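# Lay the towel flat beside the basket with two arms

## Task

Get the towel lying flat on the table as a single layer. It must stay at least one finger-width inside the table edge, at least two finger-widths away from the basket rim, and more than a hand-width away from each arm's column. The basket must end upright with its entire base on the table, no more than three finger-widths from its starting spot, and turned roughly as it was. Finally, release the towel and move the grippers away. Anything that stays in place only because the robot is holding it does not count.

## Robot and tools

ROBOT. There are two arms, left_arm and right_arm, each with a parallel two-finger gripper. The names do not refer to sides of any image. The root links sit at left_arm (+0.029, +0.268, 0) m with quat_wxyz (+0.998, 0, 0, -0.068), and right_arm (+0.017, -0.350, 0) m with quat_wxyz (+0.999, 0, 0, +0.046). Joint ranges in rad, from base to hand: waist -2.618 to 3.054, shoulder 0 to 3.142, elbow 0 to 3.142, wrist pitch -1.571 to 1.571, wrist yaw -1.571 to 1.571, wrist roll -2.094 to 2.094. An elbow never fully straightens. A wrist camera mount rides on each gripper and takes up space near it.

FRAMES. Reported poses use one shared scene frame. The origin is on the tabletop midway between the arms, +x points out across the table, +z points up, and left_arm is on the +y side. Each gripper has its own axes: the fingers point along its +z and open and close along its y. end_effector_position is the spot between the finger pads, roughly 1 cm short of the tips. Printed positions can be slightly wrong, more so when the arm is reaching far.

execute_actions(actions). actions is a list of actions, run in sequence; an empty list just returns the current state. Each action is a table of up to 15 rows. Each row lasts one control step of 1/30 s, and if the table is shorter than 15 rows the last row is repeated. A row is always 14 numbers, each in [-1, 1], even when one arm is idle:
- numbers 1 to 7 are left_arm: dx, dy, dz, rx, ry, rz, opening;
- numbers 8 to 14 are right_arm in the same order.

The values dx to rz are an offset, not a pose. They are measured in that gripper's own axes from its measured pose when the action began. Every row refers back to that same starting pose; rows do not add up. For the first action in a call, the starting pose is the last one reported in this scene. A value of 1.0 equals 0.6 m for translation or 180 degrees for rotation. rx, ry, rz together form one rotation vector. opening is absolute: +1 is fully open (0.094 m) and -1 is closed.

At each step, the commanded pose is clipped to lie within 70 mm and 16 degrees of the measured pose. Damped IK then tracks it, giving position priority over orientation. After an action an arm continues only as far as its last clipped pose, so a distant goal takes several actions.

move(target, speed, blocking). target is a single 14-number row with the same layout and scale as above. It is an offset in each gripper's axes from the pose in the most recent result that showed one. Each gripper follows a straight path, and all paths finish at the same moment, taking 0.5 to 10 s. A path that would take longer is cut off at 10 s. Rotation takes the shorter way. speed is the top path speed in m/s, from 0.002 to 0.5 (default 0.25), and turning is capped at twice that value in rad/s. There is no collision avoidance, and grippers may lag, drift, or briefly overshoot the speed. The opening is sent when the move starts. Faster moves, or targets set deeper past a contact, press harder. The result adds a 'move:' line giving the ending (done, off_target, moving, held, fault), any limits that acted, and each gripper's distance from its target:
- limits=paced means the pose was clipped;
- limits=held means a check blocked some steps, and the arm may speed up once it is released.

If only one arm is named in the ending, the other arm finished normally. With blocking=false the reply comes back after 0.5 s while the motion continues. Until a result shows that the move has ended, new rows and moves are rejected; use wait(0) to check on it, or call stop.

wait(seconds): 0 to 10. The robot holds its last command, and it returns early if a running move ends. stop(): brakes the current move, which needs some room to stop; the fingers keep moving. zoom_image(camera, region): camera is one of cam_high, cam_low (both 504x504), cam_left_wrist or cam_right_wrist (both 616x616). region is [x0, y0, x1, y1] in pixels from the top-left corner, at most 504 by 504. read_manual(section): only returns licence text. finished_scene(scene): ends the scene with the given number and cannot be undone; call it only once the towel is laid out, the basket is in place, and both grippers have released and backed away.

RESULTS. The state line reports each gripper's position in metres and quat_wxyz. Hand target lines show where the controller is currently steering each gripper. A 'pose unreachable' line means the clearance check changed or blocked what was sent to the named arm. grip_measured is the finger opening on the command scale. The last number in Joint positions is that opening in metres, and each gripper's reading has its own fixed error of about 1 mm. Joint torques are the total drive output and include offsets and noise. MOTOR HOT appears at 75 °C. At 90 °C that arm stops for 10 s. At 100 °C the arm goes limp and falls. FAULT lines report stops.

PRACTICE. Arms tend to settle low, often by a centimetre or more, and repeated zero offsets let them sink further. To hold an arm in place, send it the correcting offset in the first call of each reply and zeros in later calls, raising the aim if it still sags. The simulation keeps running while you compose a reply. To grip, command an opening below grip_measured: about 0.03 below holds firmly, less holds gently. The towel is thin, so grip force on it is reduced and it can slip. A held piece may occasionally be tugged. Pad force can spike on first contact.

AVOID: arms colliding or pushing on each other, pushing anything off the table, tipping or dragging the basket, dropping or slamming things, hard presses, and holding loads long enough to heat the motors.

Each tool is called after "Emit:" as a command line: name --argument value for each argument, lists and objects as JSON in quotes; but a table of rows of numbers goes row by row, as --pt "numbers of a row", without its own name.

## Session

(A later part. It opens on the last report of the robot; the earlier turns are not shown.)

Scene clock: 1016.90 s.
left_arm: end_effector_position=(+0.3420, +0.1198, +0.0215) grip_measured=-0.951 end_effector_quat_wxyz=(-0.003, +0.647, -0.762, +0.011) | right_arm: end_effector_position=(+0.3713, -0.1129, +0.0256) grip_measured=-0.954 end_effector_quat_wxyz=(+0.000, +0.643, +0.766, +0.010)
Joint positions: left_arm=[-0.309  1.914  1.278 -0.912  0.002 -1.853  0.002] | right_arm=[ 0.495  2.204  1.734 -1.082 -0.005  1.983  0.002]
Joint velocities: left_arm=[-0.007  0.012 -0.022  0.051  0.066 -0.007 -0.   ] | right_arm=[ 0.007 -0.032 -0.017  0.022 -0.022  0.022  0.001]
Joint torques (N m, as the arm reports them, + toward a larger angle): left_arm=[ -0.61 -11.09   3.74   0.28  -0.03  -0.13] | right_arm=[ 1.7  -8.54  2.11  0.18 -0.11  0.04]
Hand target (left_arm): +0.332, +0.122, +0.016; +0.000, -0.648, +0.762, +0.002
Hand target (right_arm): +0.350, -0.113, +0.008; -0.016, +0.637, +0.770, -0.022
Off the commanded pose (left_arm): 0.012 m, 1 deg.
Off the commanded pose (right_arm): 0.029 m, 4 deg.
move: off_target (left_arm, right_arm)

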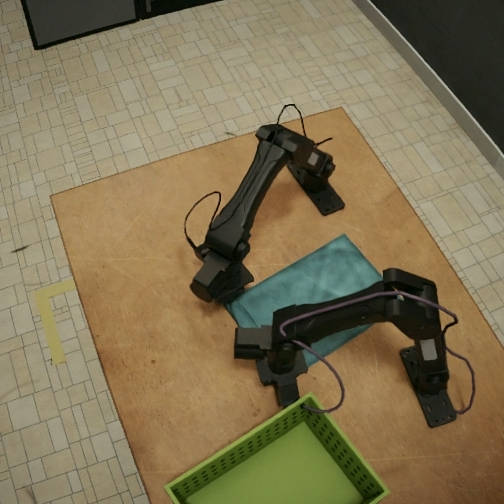

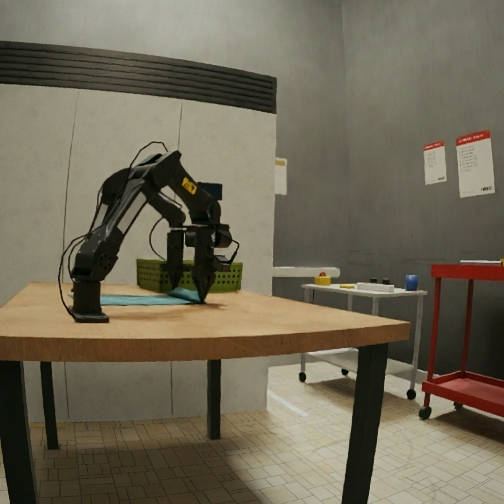

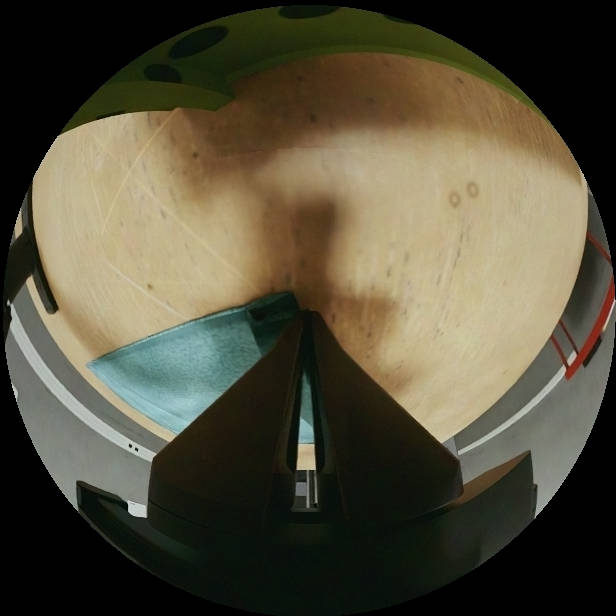

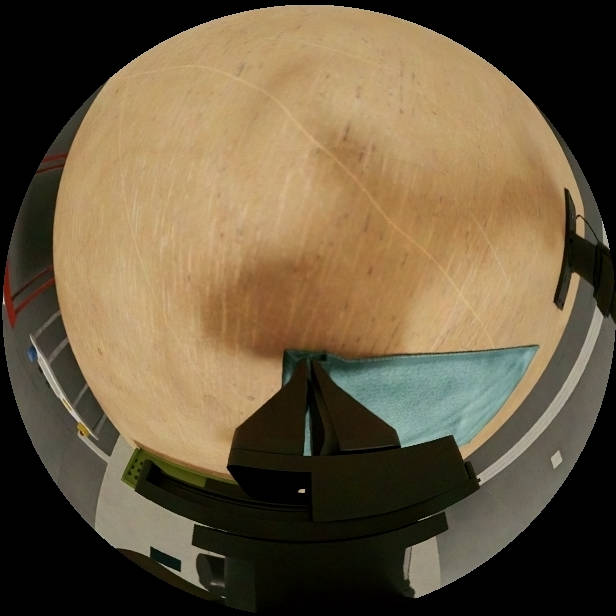

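Emit:
execute_actions --actions '[[[0,0,0.015,0,0,0,-0.92, 0,0,0.015,0,0,0,-0.92],[0,0,0.015,0,0,0,-0.84, 0,0,0.015,0,0,0,-0.84],[0,0,0.015,0,0,0,-0.76, 0,0,0.015,0,0,0,-0.76],[0,0,0.015,0,0,0,-0.68, 0,0,0.015,0,0,0,-0.68],[0,0,0.015,0,0,0,-0.6, 0,0,0.015,0,0,0,-0.6],[0,0,0.015,0,0,0,-0.52, 0,0,0.015,0,0,0,-0.52],[0,0,0.015,0,0,0,-0.44, 0,0,0.015,0,0,0,-0.44],[0,0,0.015,0,0,0,-0.36, 0,0,0.015,0,0,0,-0.36],[0,0,0.015,0,0,0,-0.28, 0,0,0.015,0,0,0,-0.28],[0,0,0.015,0,0,0,-0.2, 0,0,0.015,0,0,0,-0.2],[0,0,0.015,0,0,0,-0.12, 0,0,0.015,0,0,0,-0.12],[0,0,0.015,0,0,0,-0.04, 0,0,0.015,0,0,0,-0.04],[0,0,0.015,0,0,0,0.04, 0,0,0.015,0,0,0,0.04],[0,0,0.015,0,0,0,0.12, 0,0,0.015,0,0,0,0.12],[0,0,0.015,0,0,0,0.2, 0,0,0.015,0,0,0,0.2]],[[0,0,0.0,0,0,0,0.2, 0,0,0.0,0,0,0,0.2]]]'

Scene clock: 1030.83 s.
left_arm: end_effector_position=(+0.3503, +0.1160, +0.0218) grip_measured=+0.198 end_effector_quat_wxyz=(-0.011, +0.647, -0.762, +0.027) | right_arm: end_effector_position=(+0.3724, -0.1130, +0.0222) grip_measured=+0.197 end_effector_quat_wxyz=(+0.003, +0.643, +0.766, +0.013)
Joint positions: left_arm=[-0.309  1.914  1.278 -0.876  0.002 -1.853  0.056] | right_arm=[ 0.495  2.204  1.72  -1.061 -0.001  1.984  0.056]
Joint velocities: left_arm=[ 0.002 -0.012 -0.022 -0.095  0.051 -0.051 -0.   ] | right_arm=[-0.012 -0.007 -0.012 -0.066  0.037  0.037 -0.   ]
Joint torques (N m, as the arm reports them, + toward a larger angle): left_arm=[  0.05 -10.5    6.75   0.34   0.     0.02] | right_arm=[ -0.02 -10.06   6.35   0.24   0.     0.  ]
Hand target (left_arm): +0.350, +0.116, +0.022; +0.011, -0.647, +0.762, -0.026
Hand target (right_arm): +0.372, -0.113, +0.022; +0.003, +0.643, +0.766, +0.013
Off the commanded pose (left_arm): 0.000 m, 0 deg.
Off the commanded pose (right_arm): 0.000 m, 0 deg.

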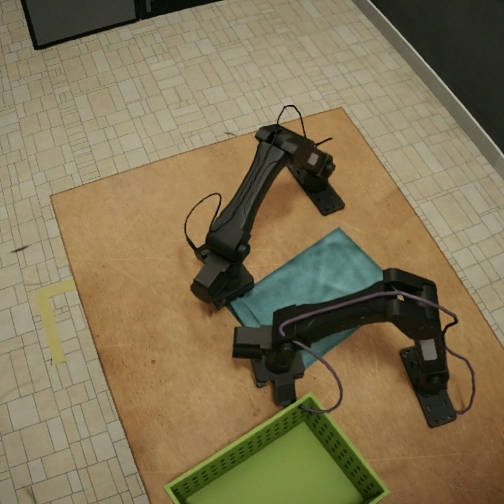

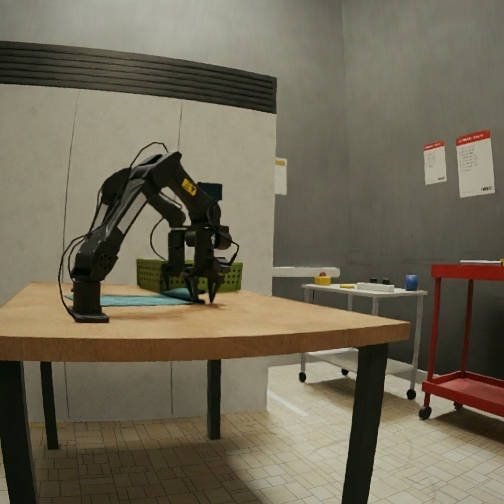

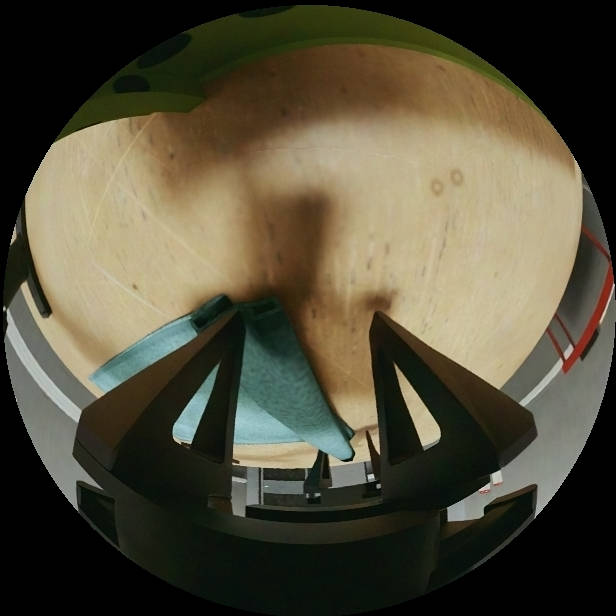

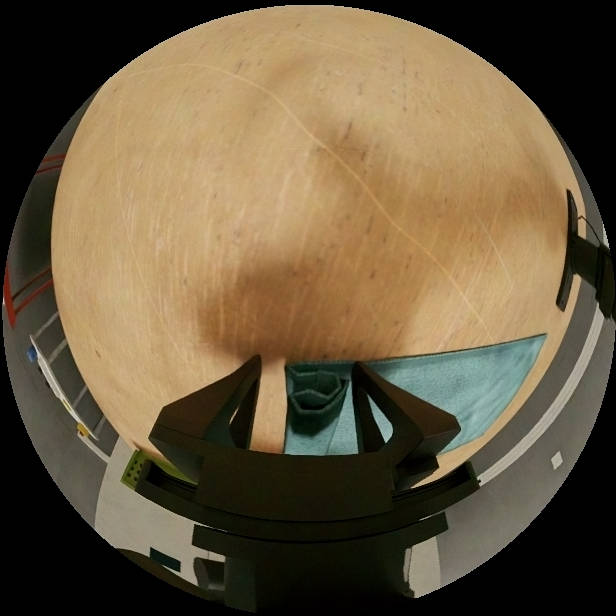

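Emit:
move --target '[0,0,-0.12,0,0,0,0.2, 0,0,-0.12,0,0,0,0.2]' --speed 0.08

Emit:
zoom_image --camera "cam_low" --region '[130, 250, 270, 320]'

Emit:
zoom_image --camera "cam_right_wrist" --region '[200, 280, 560, 460]'

Emit:
zoom_image --camera "cam_left_wrist" --region '[60, 200, 420, 460]'

Scene clock: 1035.37 s.
left_arm: end_effector_position=(+0.3434, +0.1193, +0.0834) grip_measured=+0.198 end_effector_quat_wxyz=(-0.008, +0.647, -0.762, +0.019) | right_arm: end_effector_position=(+0.3686, -0.1155, +0.0731) grip_measured=+0.197 end_effector_quat_wxyz=(-0.003, +0.643, +0.766, -0.007)
Joint positions: left_arm=[-0.309  1.836  1.43  -1.122  0.002 -1.853  0.056] | right_arm=[ 0.495  2.197  1.913 -1.302 -0.001  1.984  0.056]
Joint velocities: left_arm=[ 0.007 -0.012 -0.022 -0.051  0.007 -0.007 -0.   ] | right_arm=[-0.002 -0.022  0.007  0.007  0.051  0.022  0.   ]
Joint torques (N m, as the arm reports them, + toward a larger angle): left_arm=[  0.19 -11.15   9.39   0.16   0.01   0.08] | right_arm=[ -0.04 -12.54   8.73   0.05   0.    -0.01]
Hand target (left_arm): +0.346, +0.119, +0.094; +0.011, -0.647, +0.762, -0.027
Hand target (right_arm): +0.371, -0.114, +0.094; +0.003, +0.643, +0.766, +0.013
Off the commanded pose (left_arm): 0.011 m, 1 deg.
Off the commanded pose (right_arm): 0.021 m, 2 deg.
move: off_target (left_arm, right_arm)

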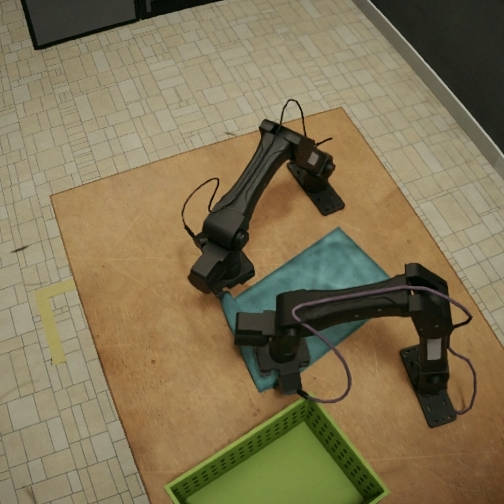

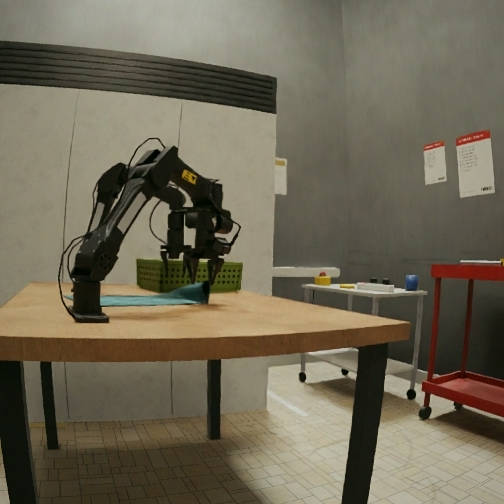

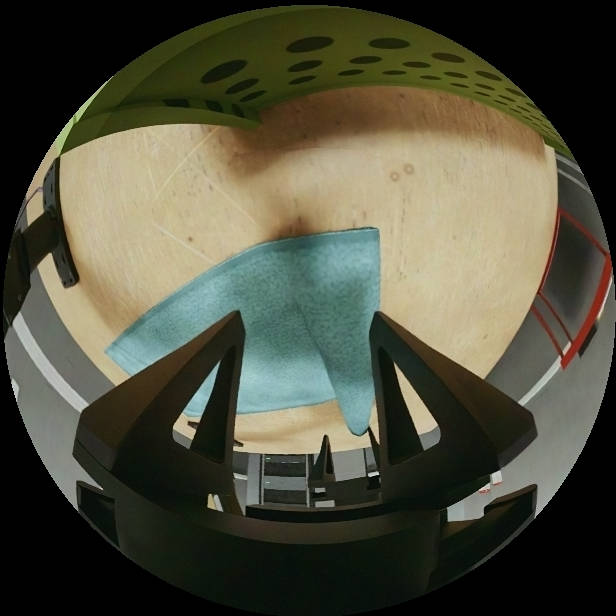

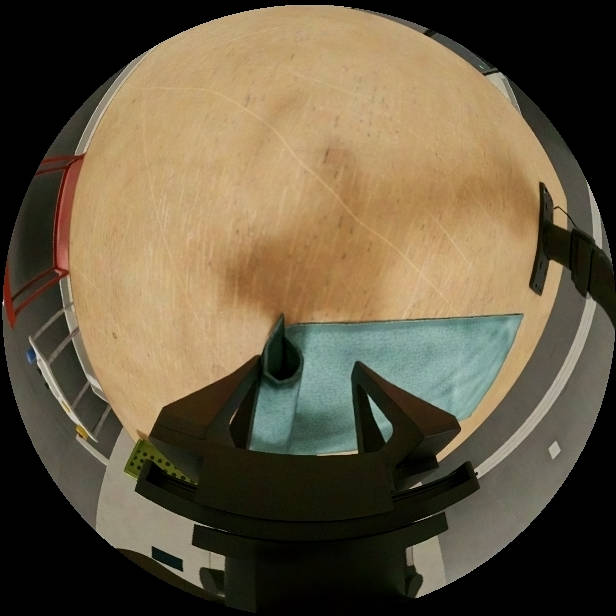

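Region (130, 250, 270, 320) of cam_low's 504x504 image, scaled by 3.600, with more detail than that image has.

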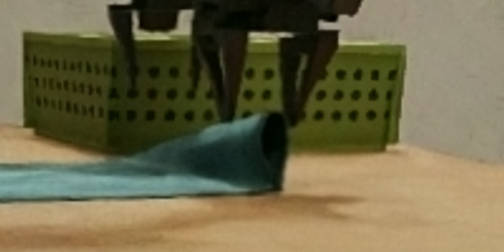

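Region (200, 280, 560, 460) of cam_right_wrist's 616x616 image, scaled by 1.400, with more detail than that image has.

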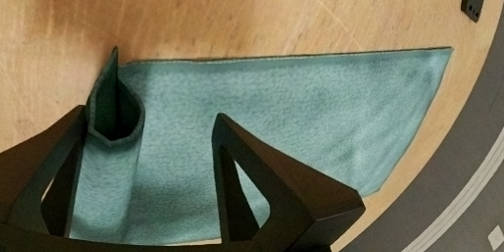

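Region (60, 200, 420, 460) of cam_left_wrist's 616x616 image, scaled by 1.400, with more detail than that image has.

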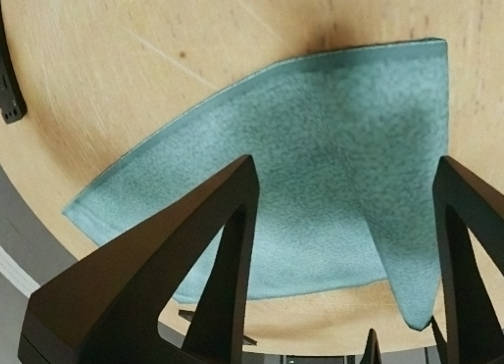

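Emit:
move --target '[0.1,0.513,0.0,0,0,0.45,-1, 0.011,-0.537,-0.02,0,0,-0.444,-1]' --speed 0.25

Scene clock: 1059.10 s.
left_arm: end_effector_position=(+0.0304, +0.0954, +0.0768) grip_measured=-0.985 end_effector_quat_wxyz=(+0.015, +0.005, +1.000, -0.027) | right_arm: end_effector_position=(+0.0531, -0.1592, +0.0888) grip_measured=-0.982 end_effector_quat_wxyz=(-0.012, +0.004, +1.000, -0.002)
Joint positions: left_arm=[-1.463  1.14   0.766 -1.143 -0.031 -1.588  0.001] | right_arm=[ 1.267  1.292  0.912 -1.2   -0.023  1.367  0.001]
Joint velocities: left_arm=[ 0.012 -0.012 -0.002  0.051 -0.051 -0.007 -0.001] | right_arm=[-0.002  0.007 -0.012 -0.037 -0.051  0.007 -0.001]
Joint torques (N m, as the arm reports them, + toward a larger angle): left_arm=[-0.53 -3.98  4.97  0.17 -0.17 -0.08] | right_arm=[ 0.79 -5.12  5.65  0.09 -0.03  0.04]
Hand target (left_arm): +0.032, +0.106, +0.073; +0.023, +0.003, +1.000, -0.015
Hand target (right_arm): +0.050, -0.163, +0.092; -0.013, +0.001, +1.000, +0.002
Off the commanded pose (left_arm): 0.015 m, 2 deg.
Off the commanded pose (right_arm): 0.006 m, 1 deg.
move: off_target (left_arm)

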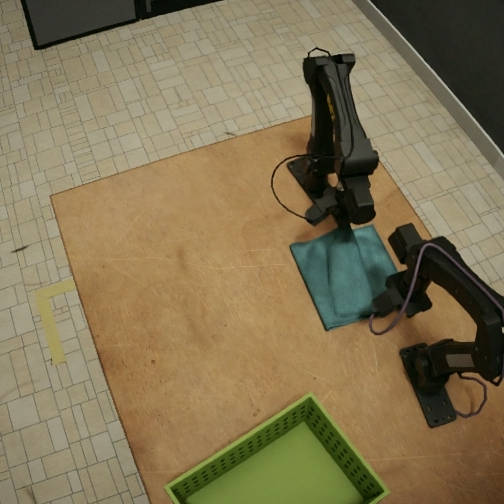

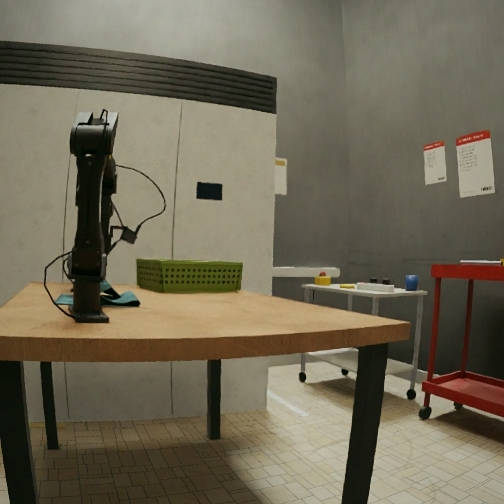

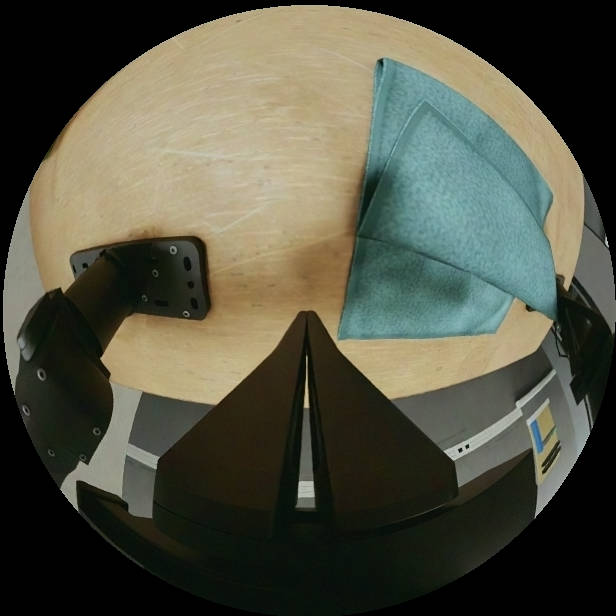

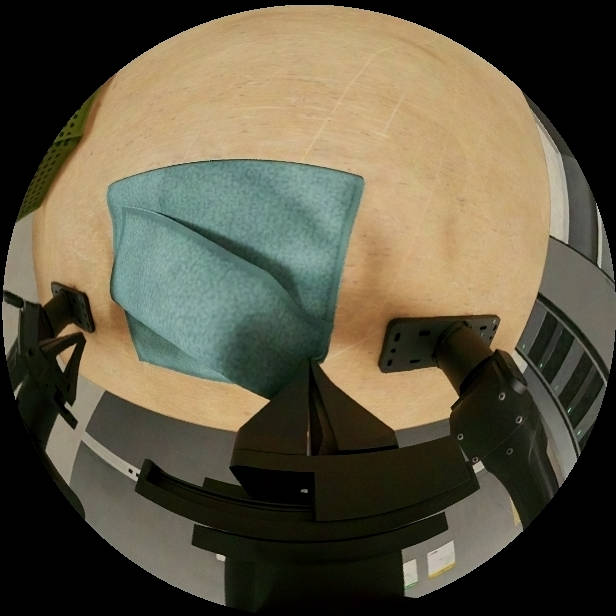

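Emit:
move --target '[-0.183,0.058,-0.088,0,0,0.5,0.3, -0.078,0.015,-0.118,0,0,0,-1]' --speed 0.2

Scene clock: 1088.30 s.
left_arm: end_effector_position=(+0.1372, +0.1375, +0.1231) grip_measured=+0.298 end_effector_quat_wxyz=(+0.025, +0.709, +0.705, -0.000) | right_arm: end_effector_position=(+0.0974, -0.1514, +0.1534) grip_measured=-0.982 end_effector_quat_wxyz=(-0.014, +0.002, +1.000, -0.003)
Joint positions: left_arm=[-0.754  1.125  0.942 -1.339 -0.005  0.686  0.061] | right_arm=[ 1.072  1.371  1.228 -1.443 -0.023  1.168  0.001]
Joint velocities: left_arm=[-0.007  0.012 -0.007  0.037  0.007  0.007  0.   ] | right_arm=[-0.017  0.007  0.007 -0.037 -0.095  0.037 -0.   ]
Joint torques (N m, as the arm reports them, + toward a larger angle): left_arm=[ 0.62 -1.74  9.73  0.25  0.15  0.16] | right_arm=[-0.86 -2.49  9.03  0.1   0.05 -0.08]
Hand target (left_arm): +0.138, +0.134, +0.129; +0.026, +0.710, +0.704, -0.008
Hand target (right_arm): +0.102, -0.150, +0.158; -0.010, +0.005, +1.000, -0.003
Off the commanded pose (left_arm): 0.010 m, 1 deg.
Off the commanded pose (right_arm): 0.007 m, 0 deg.
move: done

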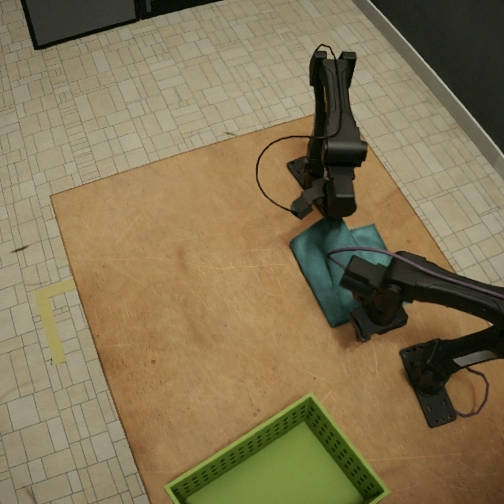

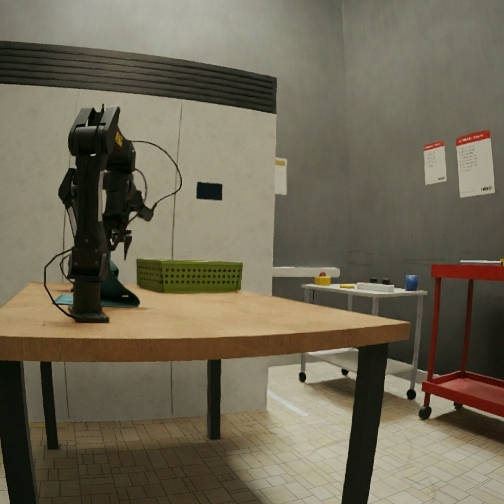

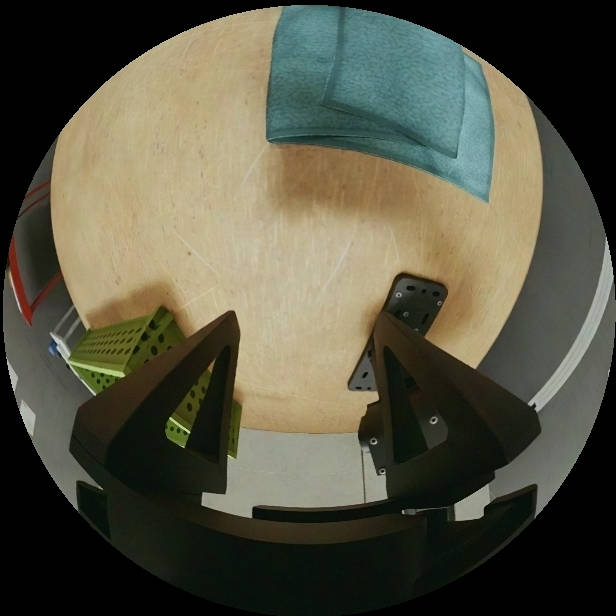

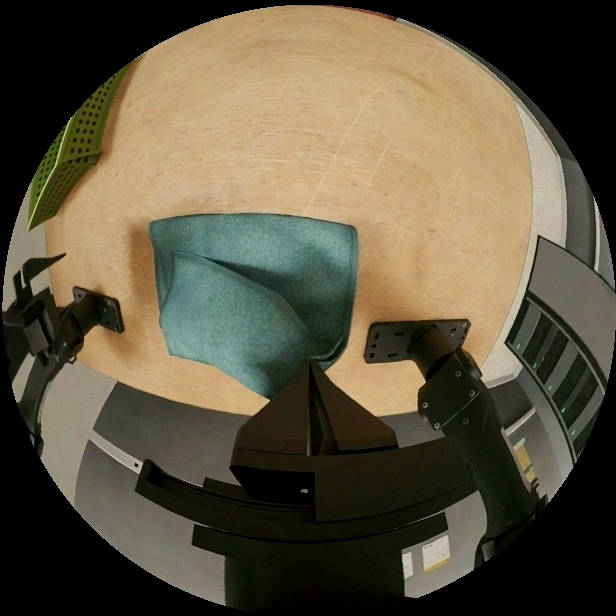

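Emit:
move --target '[0,0,-0.01,0,0,0,0.3, -0.438,0,0.045,0,0,0,-1]' --speed 0.12

Scene clock: 1108.57 s.
left_arm: end_effector_position=(+0.1359, +0.1390, +0.1230) grip_measured=+0.298 end_effector_quat_wxyz=(+0.021, +0.710, +0.704, -0.000) | right_arm: end_effector_position=(+0.3538, -0.1516, +0.1129) grip_measured=-0.982 end_effector_quat_wxyz=(-0.018, +0.003, +1.000, -0.007)
Joint positions: left_arm=[-0.754  1.125  0.942 -1.347 -0.004  0.689  0.061] | right_arm=[ 0.436  2.08   1.887 -1.416 -0.007  0.533  0.001]
Joint velocities: left_arm=[-0.007  0.007  0.007 -0.081  0.007 -0.11   0.   ] | right_arm=[-0.007  0.012  0.002 -0.037  0.007  0.037 -0.001]
Joint torques (N m, as the arm reports them, + toward a larger angle): left_arm=[ 0.08 -2.54  9.17  0.2   0.02  0.  ] | right_arm=[-0.47 -8.96  9.02  0.09  0.1  -0.01]
Hand target (left_arm): +0.137, +0.138, +0.129; +0.025, +0.708, +0.705, -0.000
Hand target (right_arm): +0.360, -0.154, +0.119; -0.009, +0.002, +1.000, -0.008
Off the commanded pose (left_arm): 0.006 m, 0 deg.
Off the commanded pose (right_arm): 0.009 m, 1 deg.
move: done

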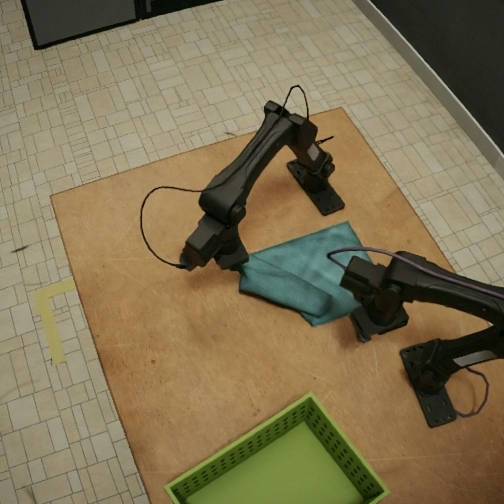

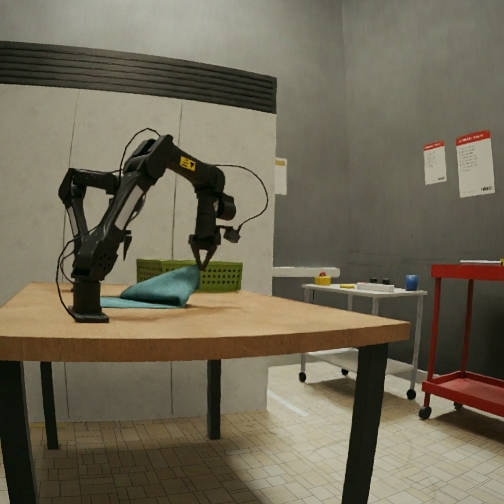

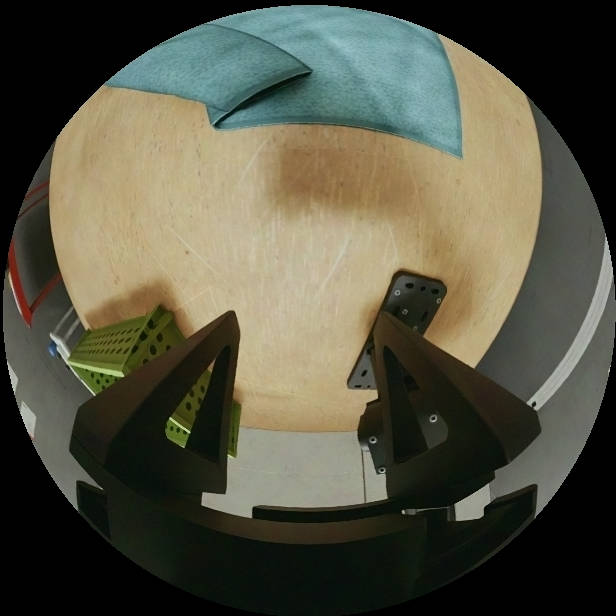

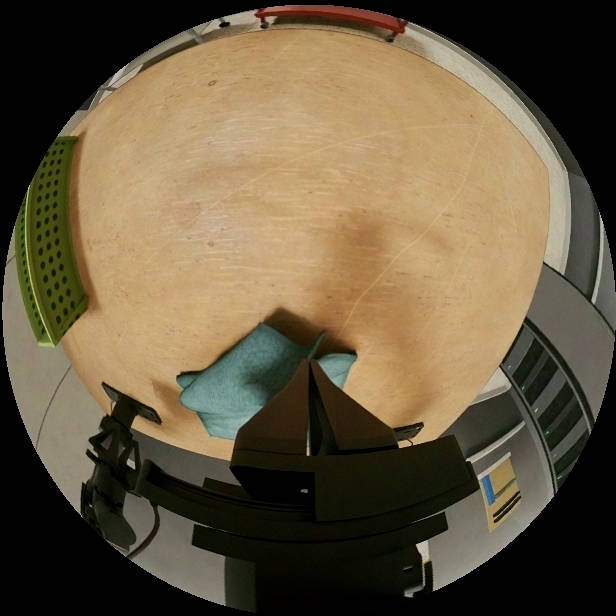

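Emit:
move --target '[0,0,-0.01,0,0,0,0.3, -0.17,0,0.06,0,0,0,-1]' --speed 0.1

Scene clock: 1114.33 s.
left_arm: end_effector_position=(+0.1346, +0.1406, +0.1230) grip_measured=+0.298 end_effector_quat_wxyz=(+0.017, +0.710, +0.704, +0.000) | right_arm: end_effector_position=(+0.4494, -0.1497, +0.0646) grip_measured=-0.982 end_effector_quat_wxyz=(-0.018, +0.003, +1.000, -0.005)
Joint positions: left_arm=[-0.754  1.125  0.942 -1.355 -0.004  0.689  0.061] | right_arm=[ 0.339  2.54   2.478 -1.546 -0.007  0.435  0.001]
Joint velocities: left_arm=[-0.017 -0.007 -0.002  0.037 -0.051 -0.007 -0.   ] | right_arm=[-0.012  0.002 -0.007  0.066  0.007 -0.007 -0.002]
Joint torques (N m, as the arm reports them, + toward a larger angle): left_arm=[ 0.   -2.6   9.24  0.23 -0.01  0.  ] | right_arm=[ -0.79 -11.94   8.84   0.03   0.06  -0.03]
Hand target (left_arm): +0.136, +0.139, +0.129; +0.021, +0.710, +0.704, -0.000
Hand target (right_arm): +0.454, -0.153, +0.073; -0.008, +0.003, +1.000, -0.003
Off the commanded pose (left_arm): 0.006 m, 0 deg.
Off the commanded pose (right_arm): 0.010 m, 0 deg.
joint sent to its limit (right arm) — the command would take joint 4 (wrist pitch) past its lower limit, so that joint was sent only as far as its limit.
move: done

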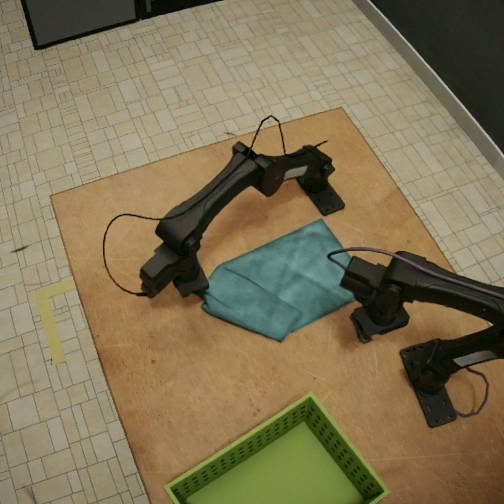

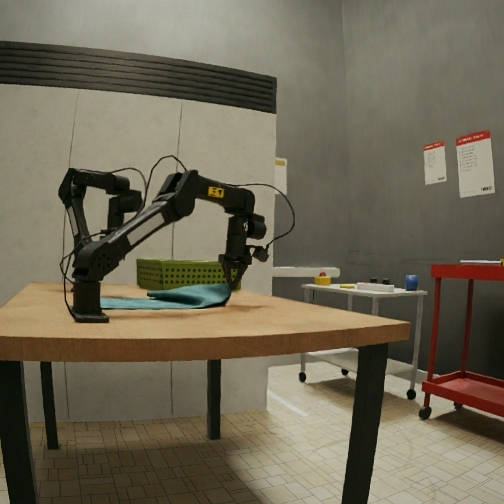

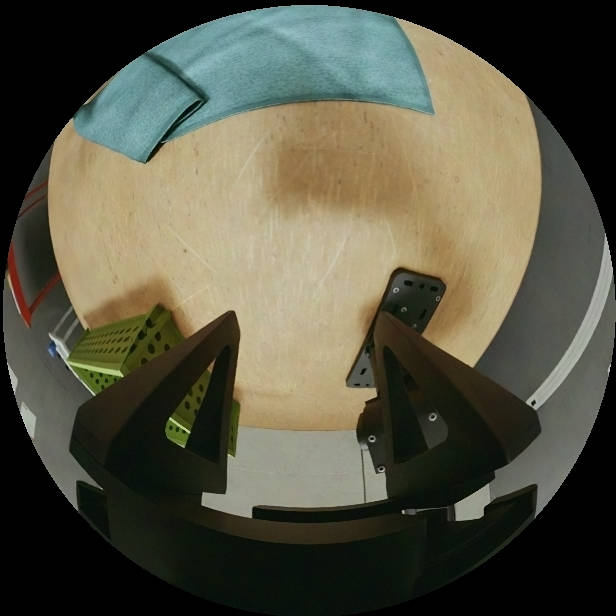

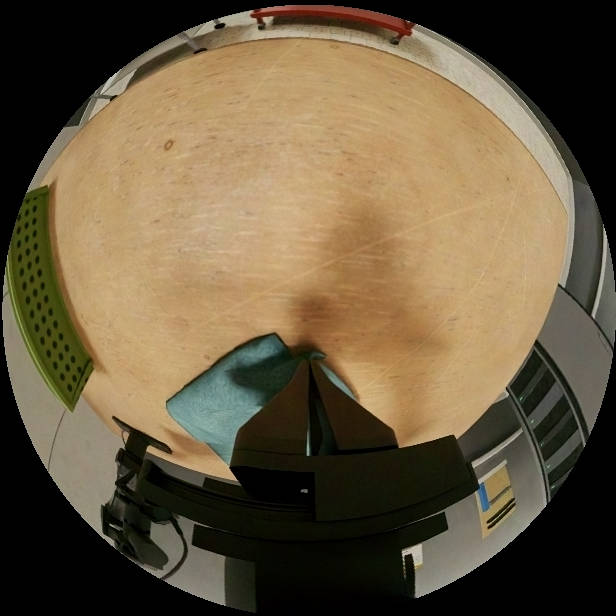

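Emit:
execute_actions --actions '[]'

Scene clock: 1128.90 s.
left_arm: end_effector_position=(+0.1346, +0.1406, +0.1230) grip_measured=+0.298 end_effector_quat_wxyz=(+0.017, +0.710, +0.704, +0.000) | right_arm: end_effector_position=(+0.4490, -0.1499, +0.0647) grip_measured=-0.982 end_effector_quat_wxyz=(-0.019, +0.002, +1.000, -0.005)
Joint positions: left_arm=[-0.754  1.125  0.942 -1.355 -0.004  0.689  0.061] | right_arm=[ 0.339  2.54   2.478 -1.547 -0.007  0.434  0.001]
Joint velocities: left_arm=[ 0.002 -0.002  0.007  0.051 -0.007  0.007 -0.   ] | right_arm=[ 0.012  0.002 -0.017 -0.095  0.037  0.022 -0.001]
Joint torques (N m, as the arm reports them, + toward a larger angle): left_arm=[ 0.01 -2.54  9.12  0.18 -0.01  0.01] | right_arm=[ -0.61 -11.94   8.85   0.05   0.06  -0.08]
Hand target (left_arm): +0.136, +0.139, +0.129; +0.021, +0.710, +0.704, -0.000
Hand target (right_arm): +0.454, -0.153, +0.073; -0.008, +0.003, +1.000, -0.003
Off the commanded pose (left_arm): 0.006 m, 0 deg.
Off the commanded pose (right_arm): 0.011 m, 0 deg.

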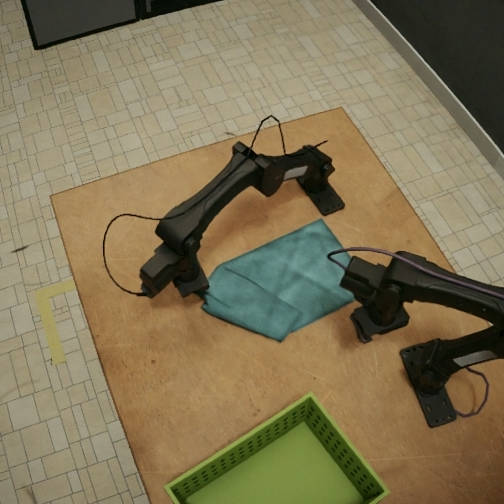

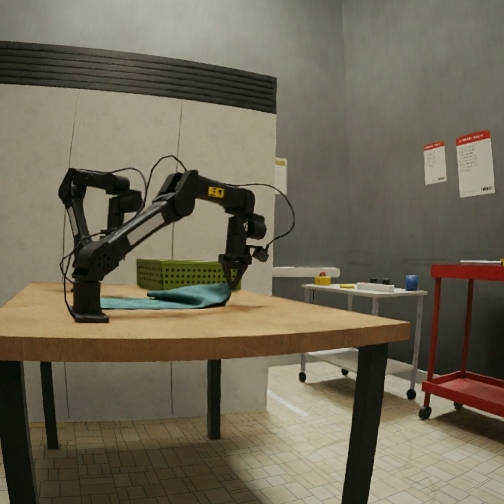

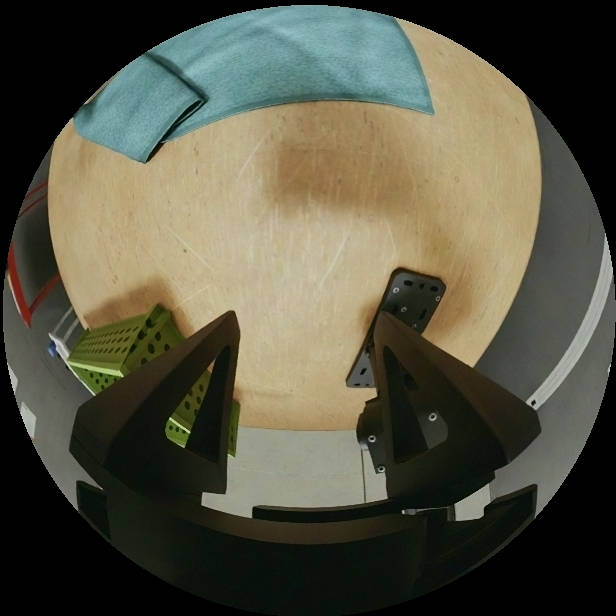

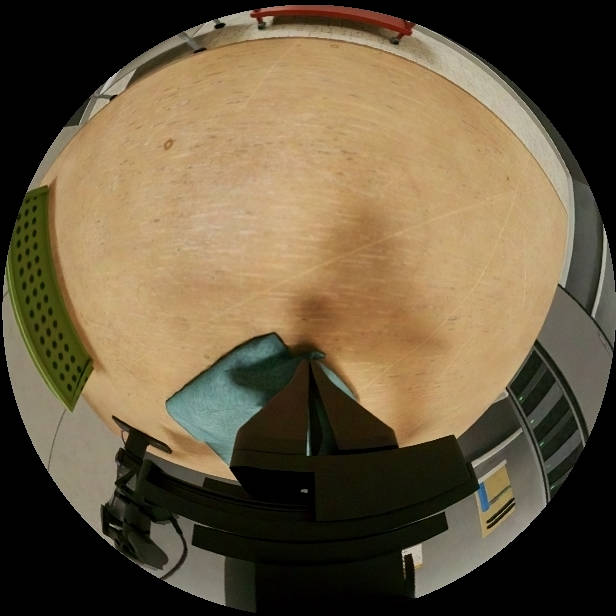

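Emit:
zoom_image --camera "cam_high" --region '[150, 200, 400, 380]'

Emit:
zoom_image --camera "cam_left_wrist" --region '[50, 0, 450, 200]'

Region (150, 200, 400, 380) of cam_high's 504x504 image, scaled by 2.016, with more detail than that image has; it fills the top 363 rows of this view, and the rest is white.

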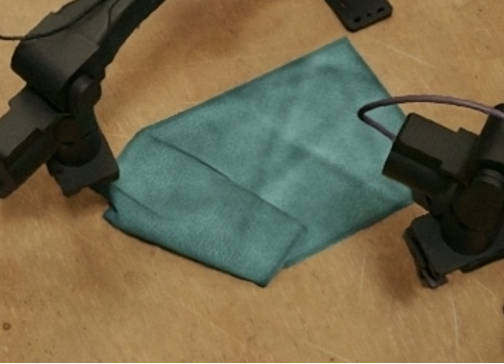

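Region (50, 0, 450, 200) of cam_left_wrist's 616x616 image, scaled by 1.260, with more detail than that image has.

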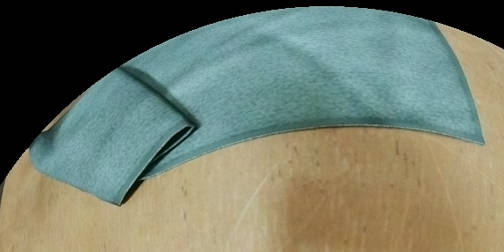

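Emit:
move --target '[-0.117, 0.275, 0.033, 0, 0, -0.5, 0.3, -0.008, -0.005, -0.013, 0, 0, 0, -1]' --speed 0.15

Scene clock: 1165.13 s.
left_arm: end_effector_position=(+0.2931, +0.0733, +0.1044) grip_measured=+0.298 end_effector_quat_wxyz=(+0.008, +0.014, +1.000, -0.003) | right_arm: end_effector_position=(+0.4490, -0.1499, +0.0647) grip_measured=-0.982 end_effector_quat_wxyz=(-0.019, +0.001, +1.000, -0.005)
Joint positions: left_arm=[-0.506  1.776  1.439 -1.218 -0.004 -0.613  0.061] | right_arm=[ 0.339  2.54   2.478 -1.547 -0.007  0.431  0.001]
Joint velocities: left_arm=[ 0.002 -0.002  0.017  0.007  0.007 -0.037 -0.   ] | right_arm=[ 0.007  0.017 -0.012  0.051  0.051  0.007  0.001]
Joint torques (N m, as the arm reports them, + toward a larger angle): left_arm=[ 0.58 -8.5   9.74  0.28  0.1  -0.1 ] | right_arm=[ -0.74 -11.92   8.64   0.05   0.01  -0.08]
Hand target (left_arm): +0.299, +0.070, +0.108; +0.011, +0.004, +1.000, -0.011
Hand target (right_arm): +0.454, -0.153, +0.072; -0.010, +0.002, +1.000, -0.001
Off the commanded pose (left_arm): 0.009 m, 2 deg.
Off the commanded pose (right_arm): 0.010 m, 0 deg.
joint sent to its limit (right arm) — the command would take joint 4 (wrist pitch) past its lower limit, so that joint was sent only as far as its limit.
move: done

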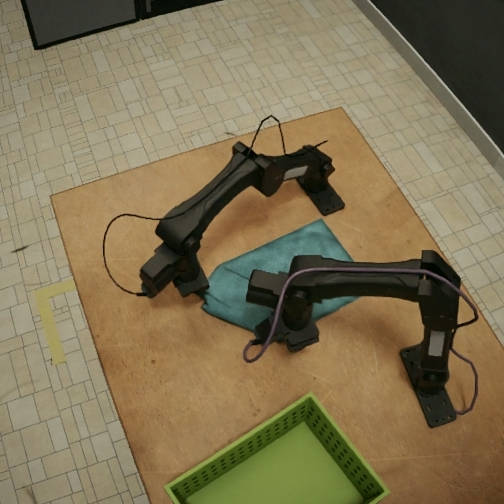

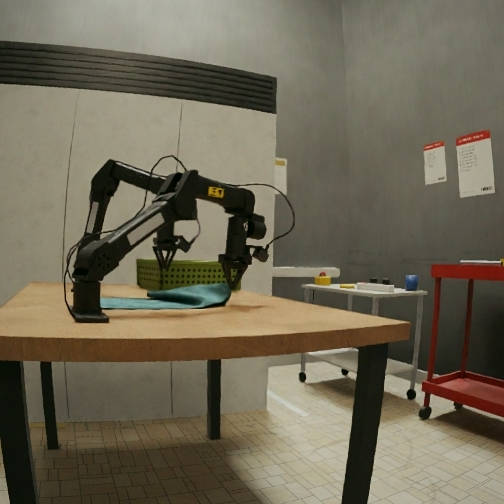

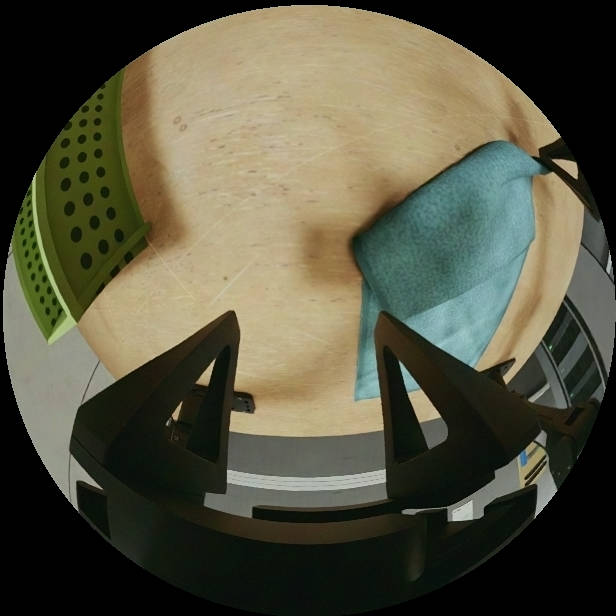

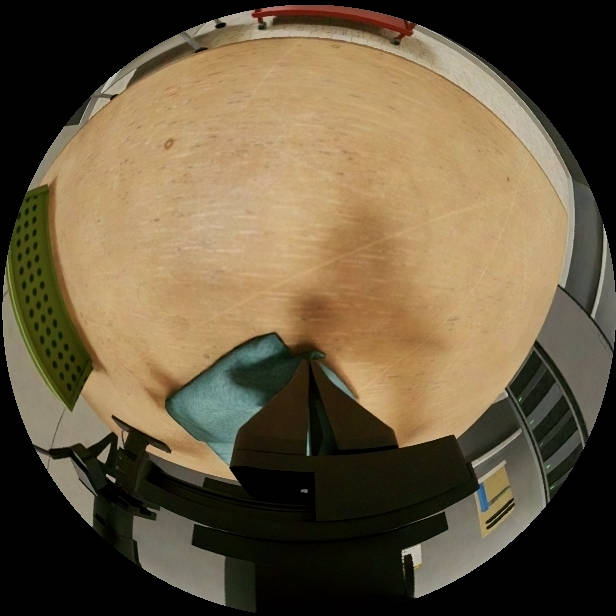

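Emit:
move --target '[-0.05, -0.1, 0.085, 0, 0, 0, -0.2, -0.008, -0.005, -0.013, 0, 0, 0, -1]' --speed 0.08

Scene clock: 1187.93 s.
left_arm: end_effector_position=(+0.3163, +0.0202, +0.0508) grip_measured=-0.198 end_effector_quat_wxyz=(-0.003, +0.017, +1.000, +0.005) | right_arm: end_effector_position=(+0.4490, -0.1499, +0.0647) grip_measured=-0.982 end_effector_quat_wxyz=(-0.019, -0.001, +1.000, -0.005)
Joint positions: left_arm=[-0.581  2.03   1.565 -1.118 -0.004 -0.683  0.038] | right_arm=[ 0.339  2.54   2.478 -1.547 -0.007  0.428  0.001]
Joint velocities: left_arm=[ 0.002 -0.002  0.002 -0.066 -0.066  0.037  0.   ] | right_arm=[-0.012  0.002 -0.017 -0.022 -0.066 -0.007  0.001]
Joint torques (N m, as the arm reports them, + toward a larger angle): left_arm=[ -0.34 -11.16   9.43   0.31   0.    -0.08] | right_arm=[ -0.75 -11.93   8.65   0.04   0.01  -0.06]
Hand target (left_arm): +0.322, +0.012, +0.055; +0.008, +0.014, +1.000, -0.003
Hand target (right_arm): +0.454, -0.153, +0.072; -0.010, +0.001, +1.000, -0.001
Off the commanded pose (left_arm): 0.011 m, 2 deg.
Off the commanded pose (right_arm): 0.010 m, 0 deg.
joint sent to its limit (right arm) — the command would take joint 4 (wrist pitch) past its lower limit, so that joint was sent only as far as its limit.
move: off_target (left_arm)

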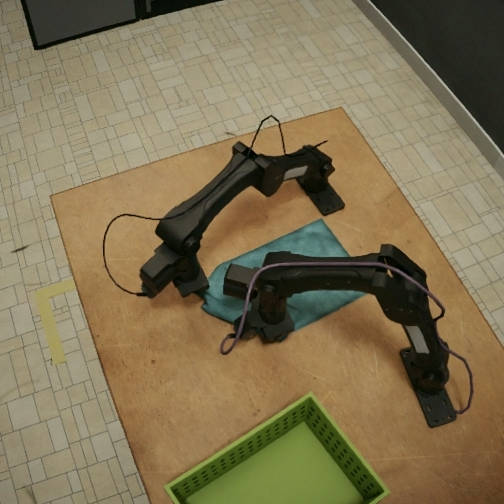

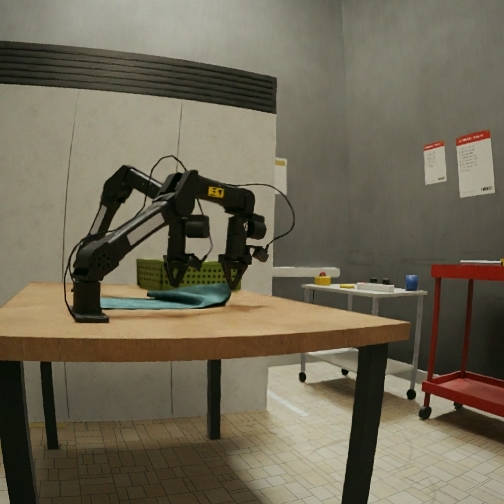

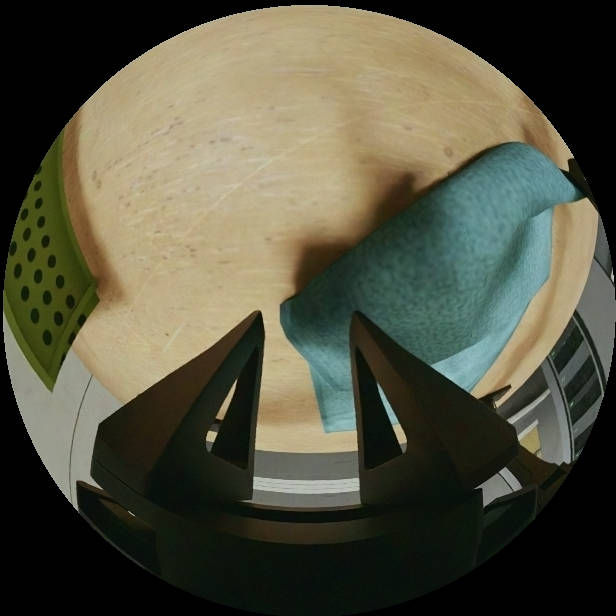

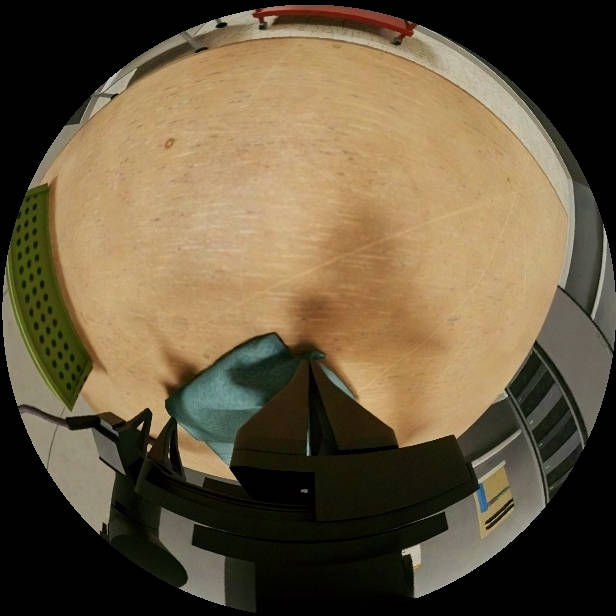

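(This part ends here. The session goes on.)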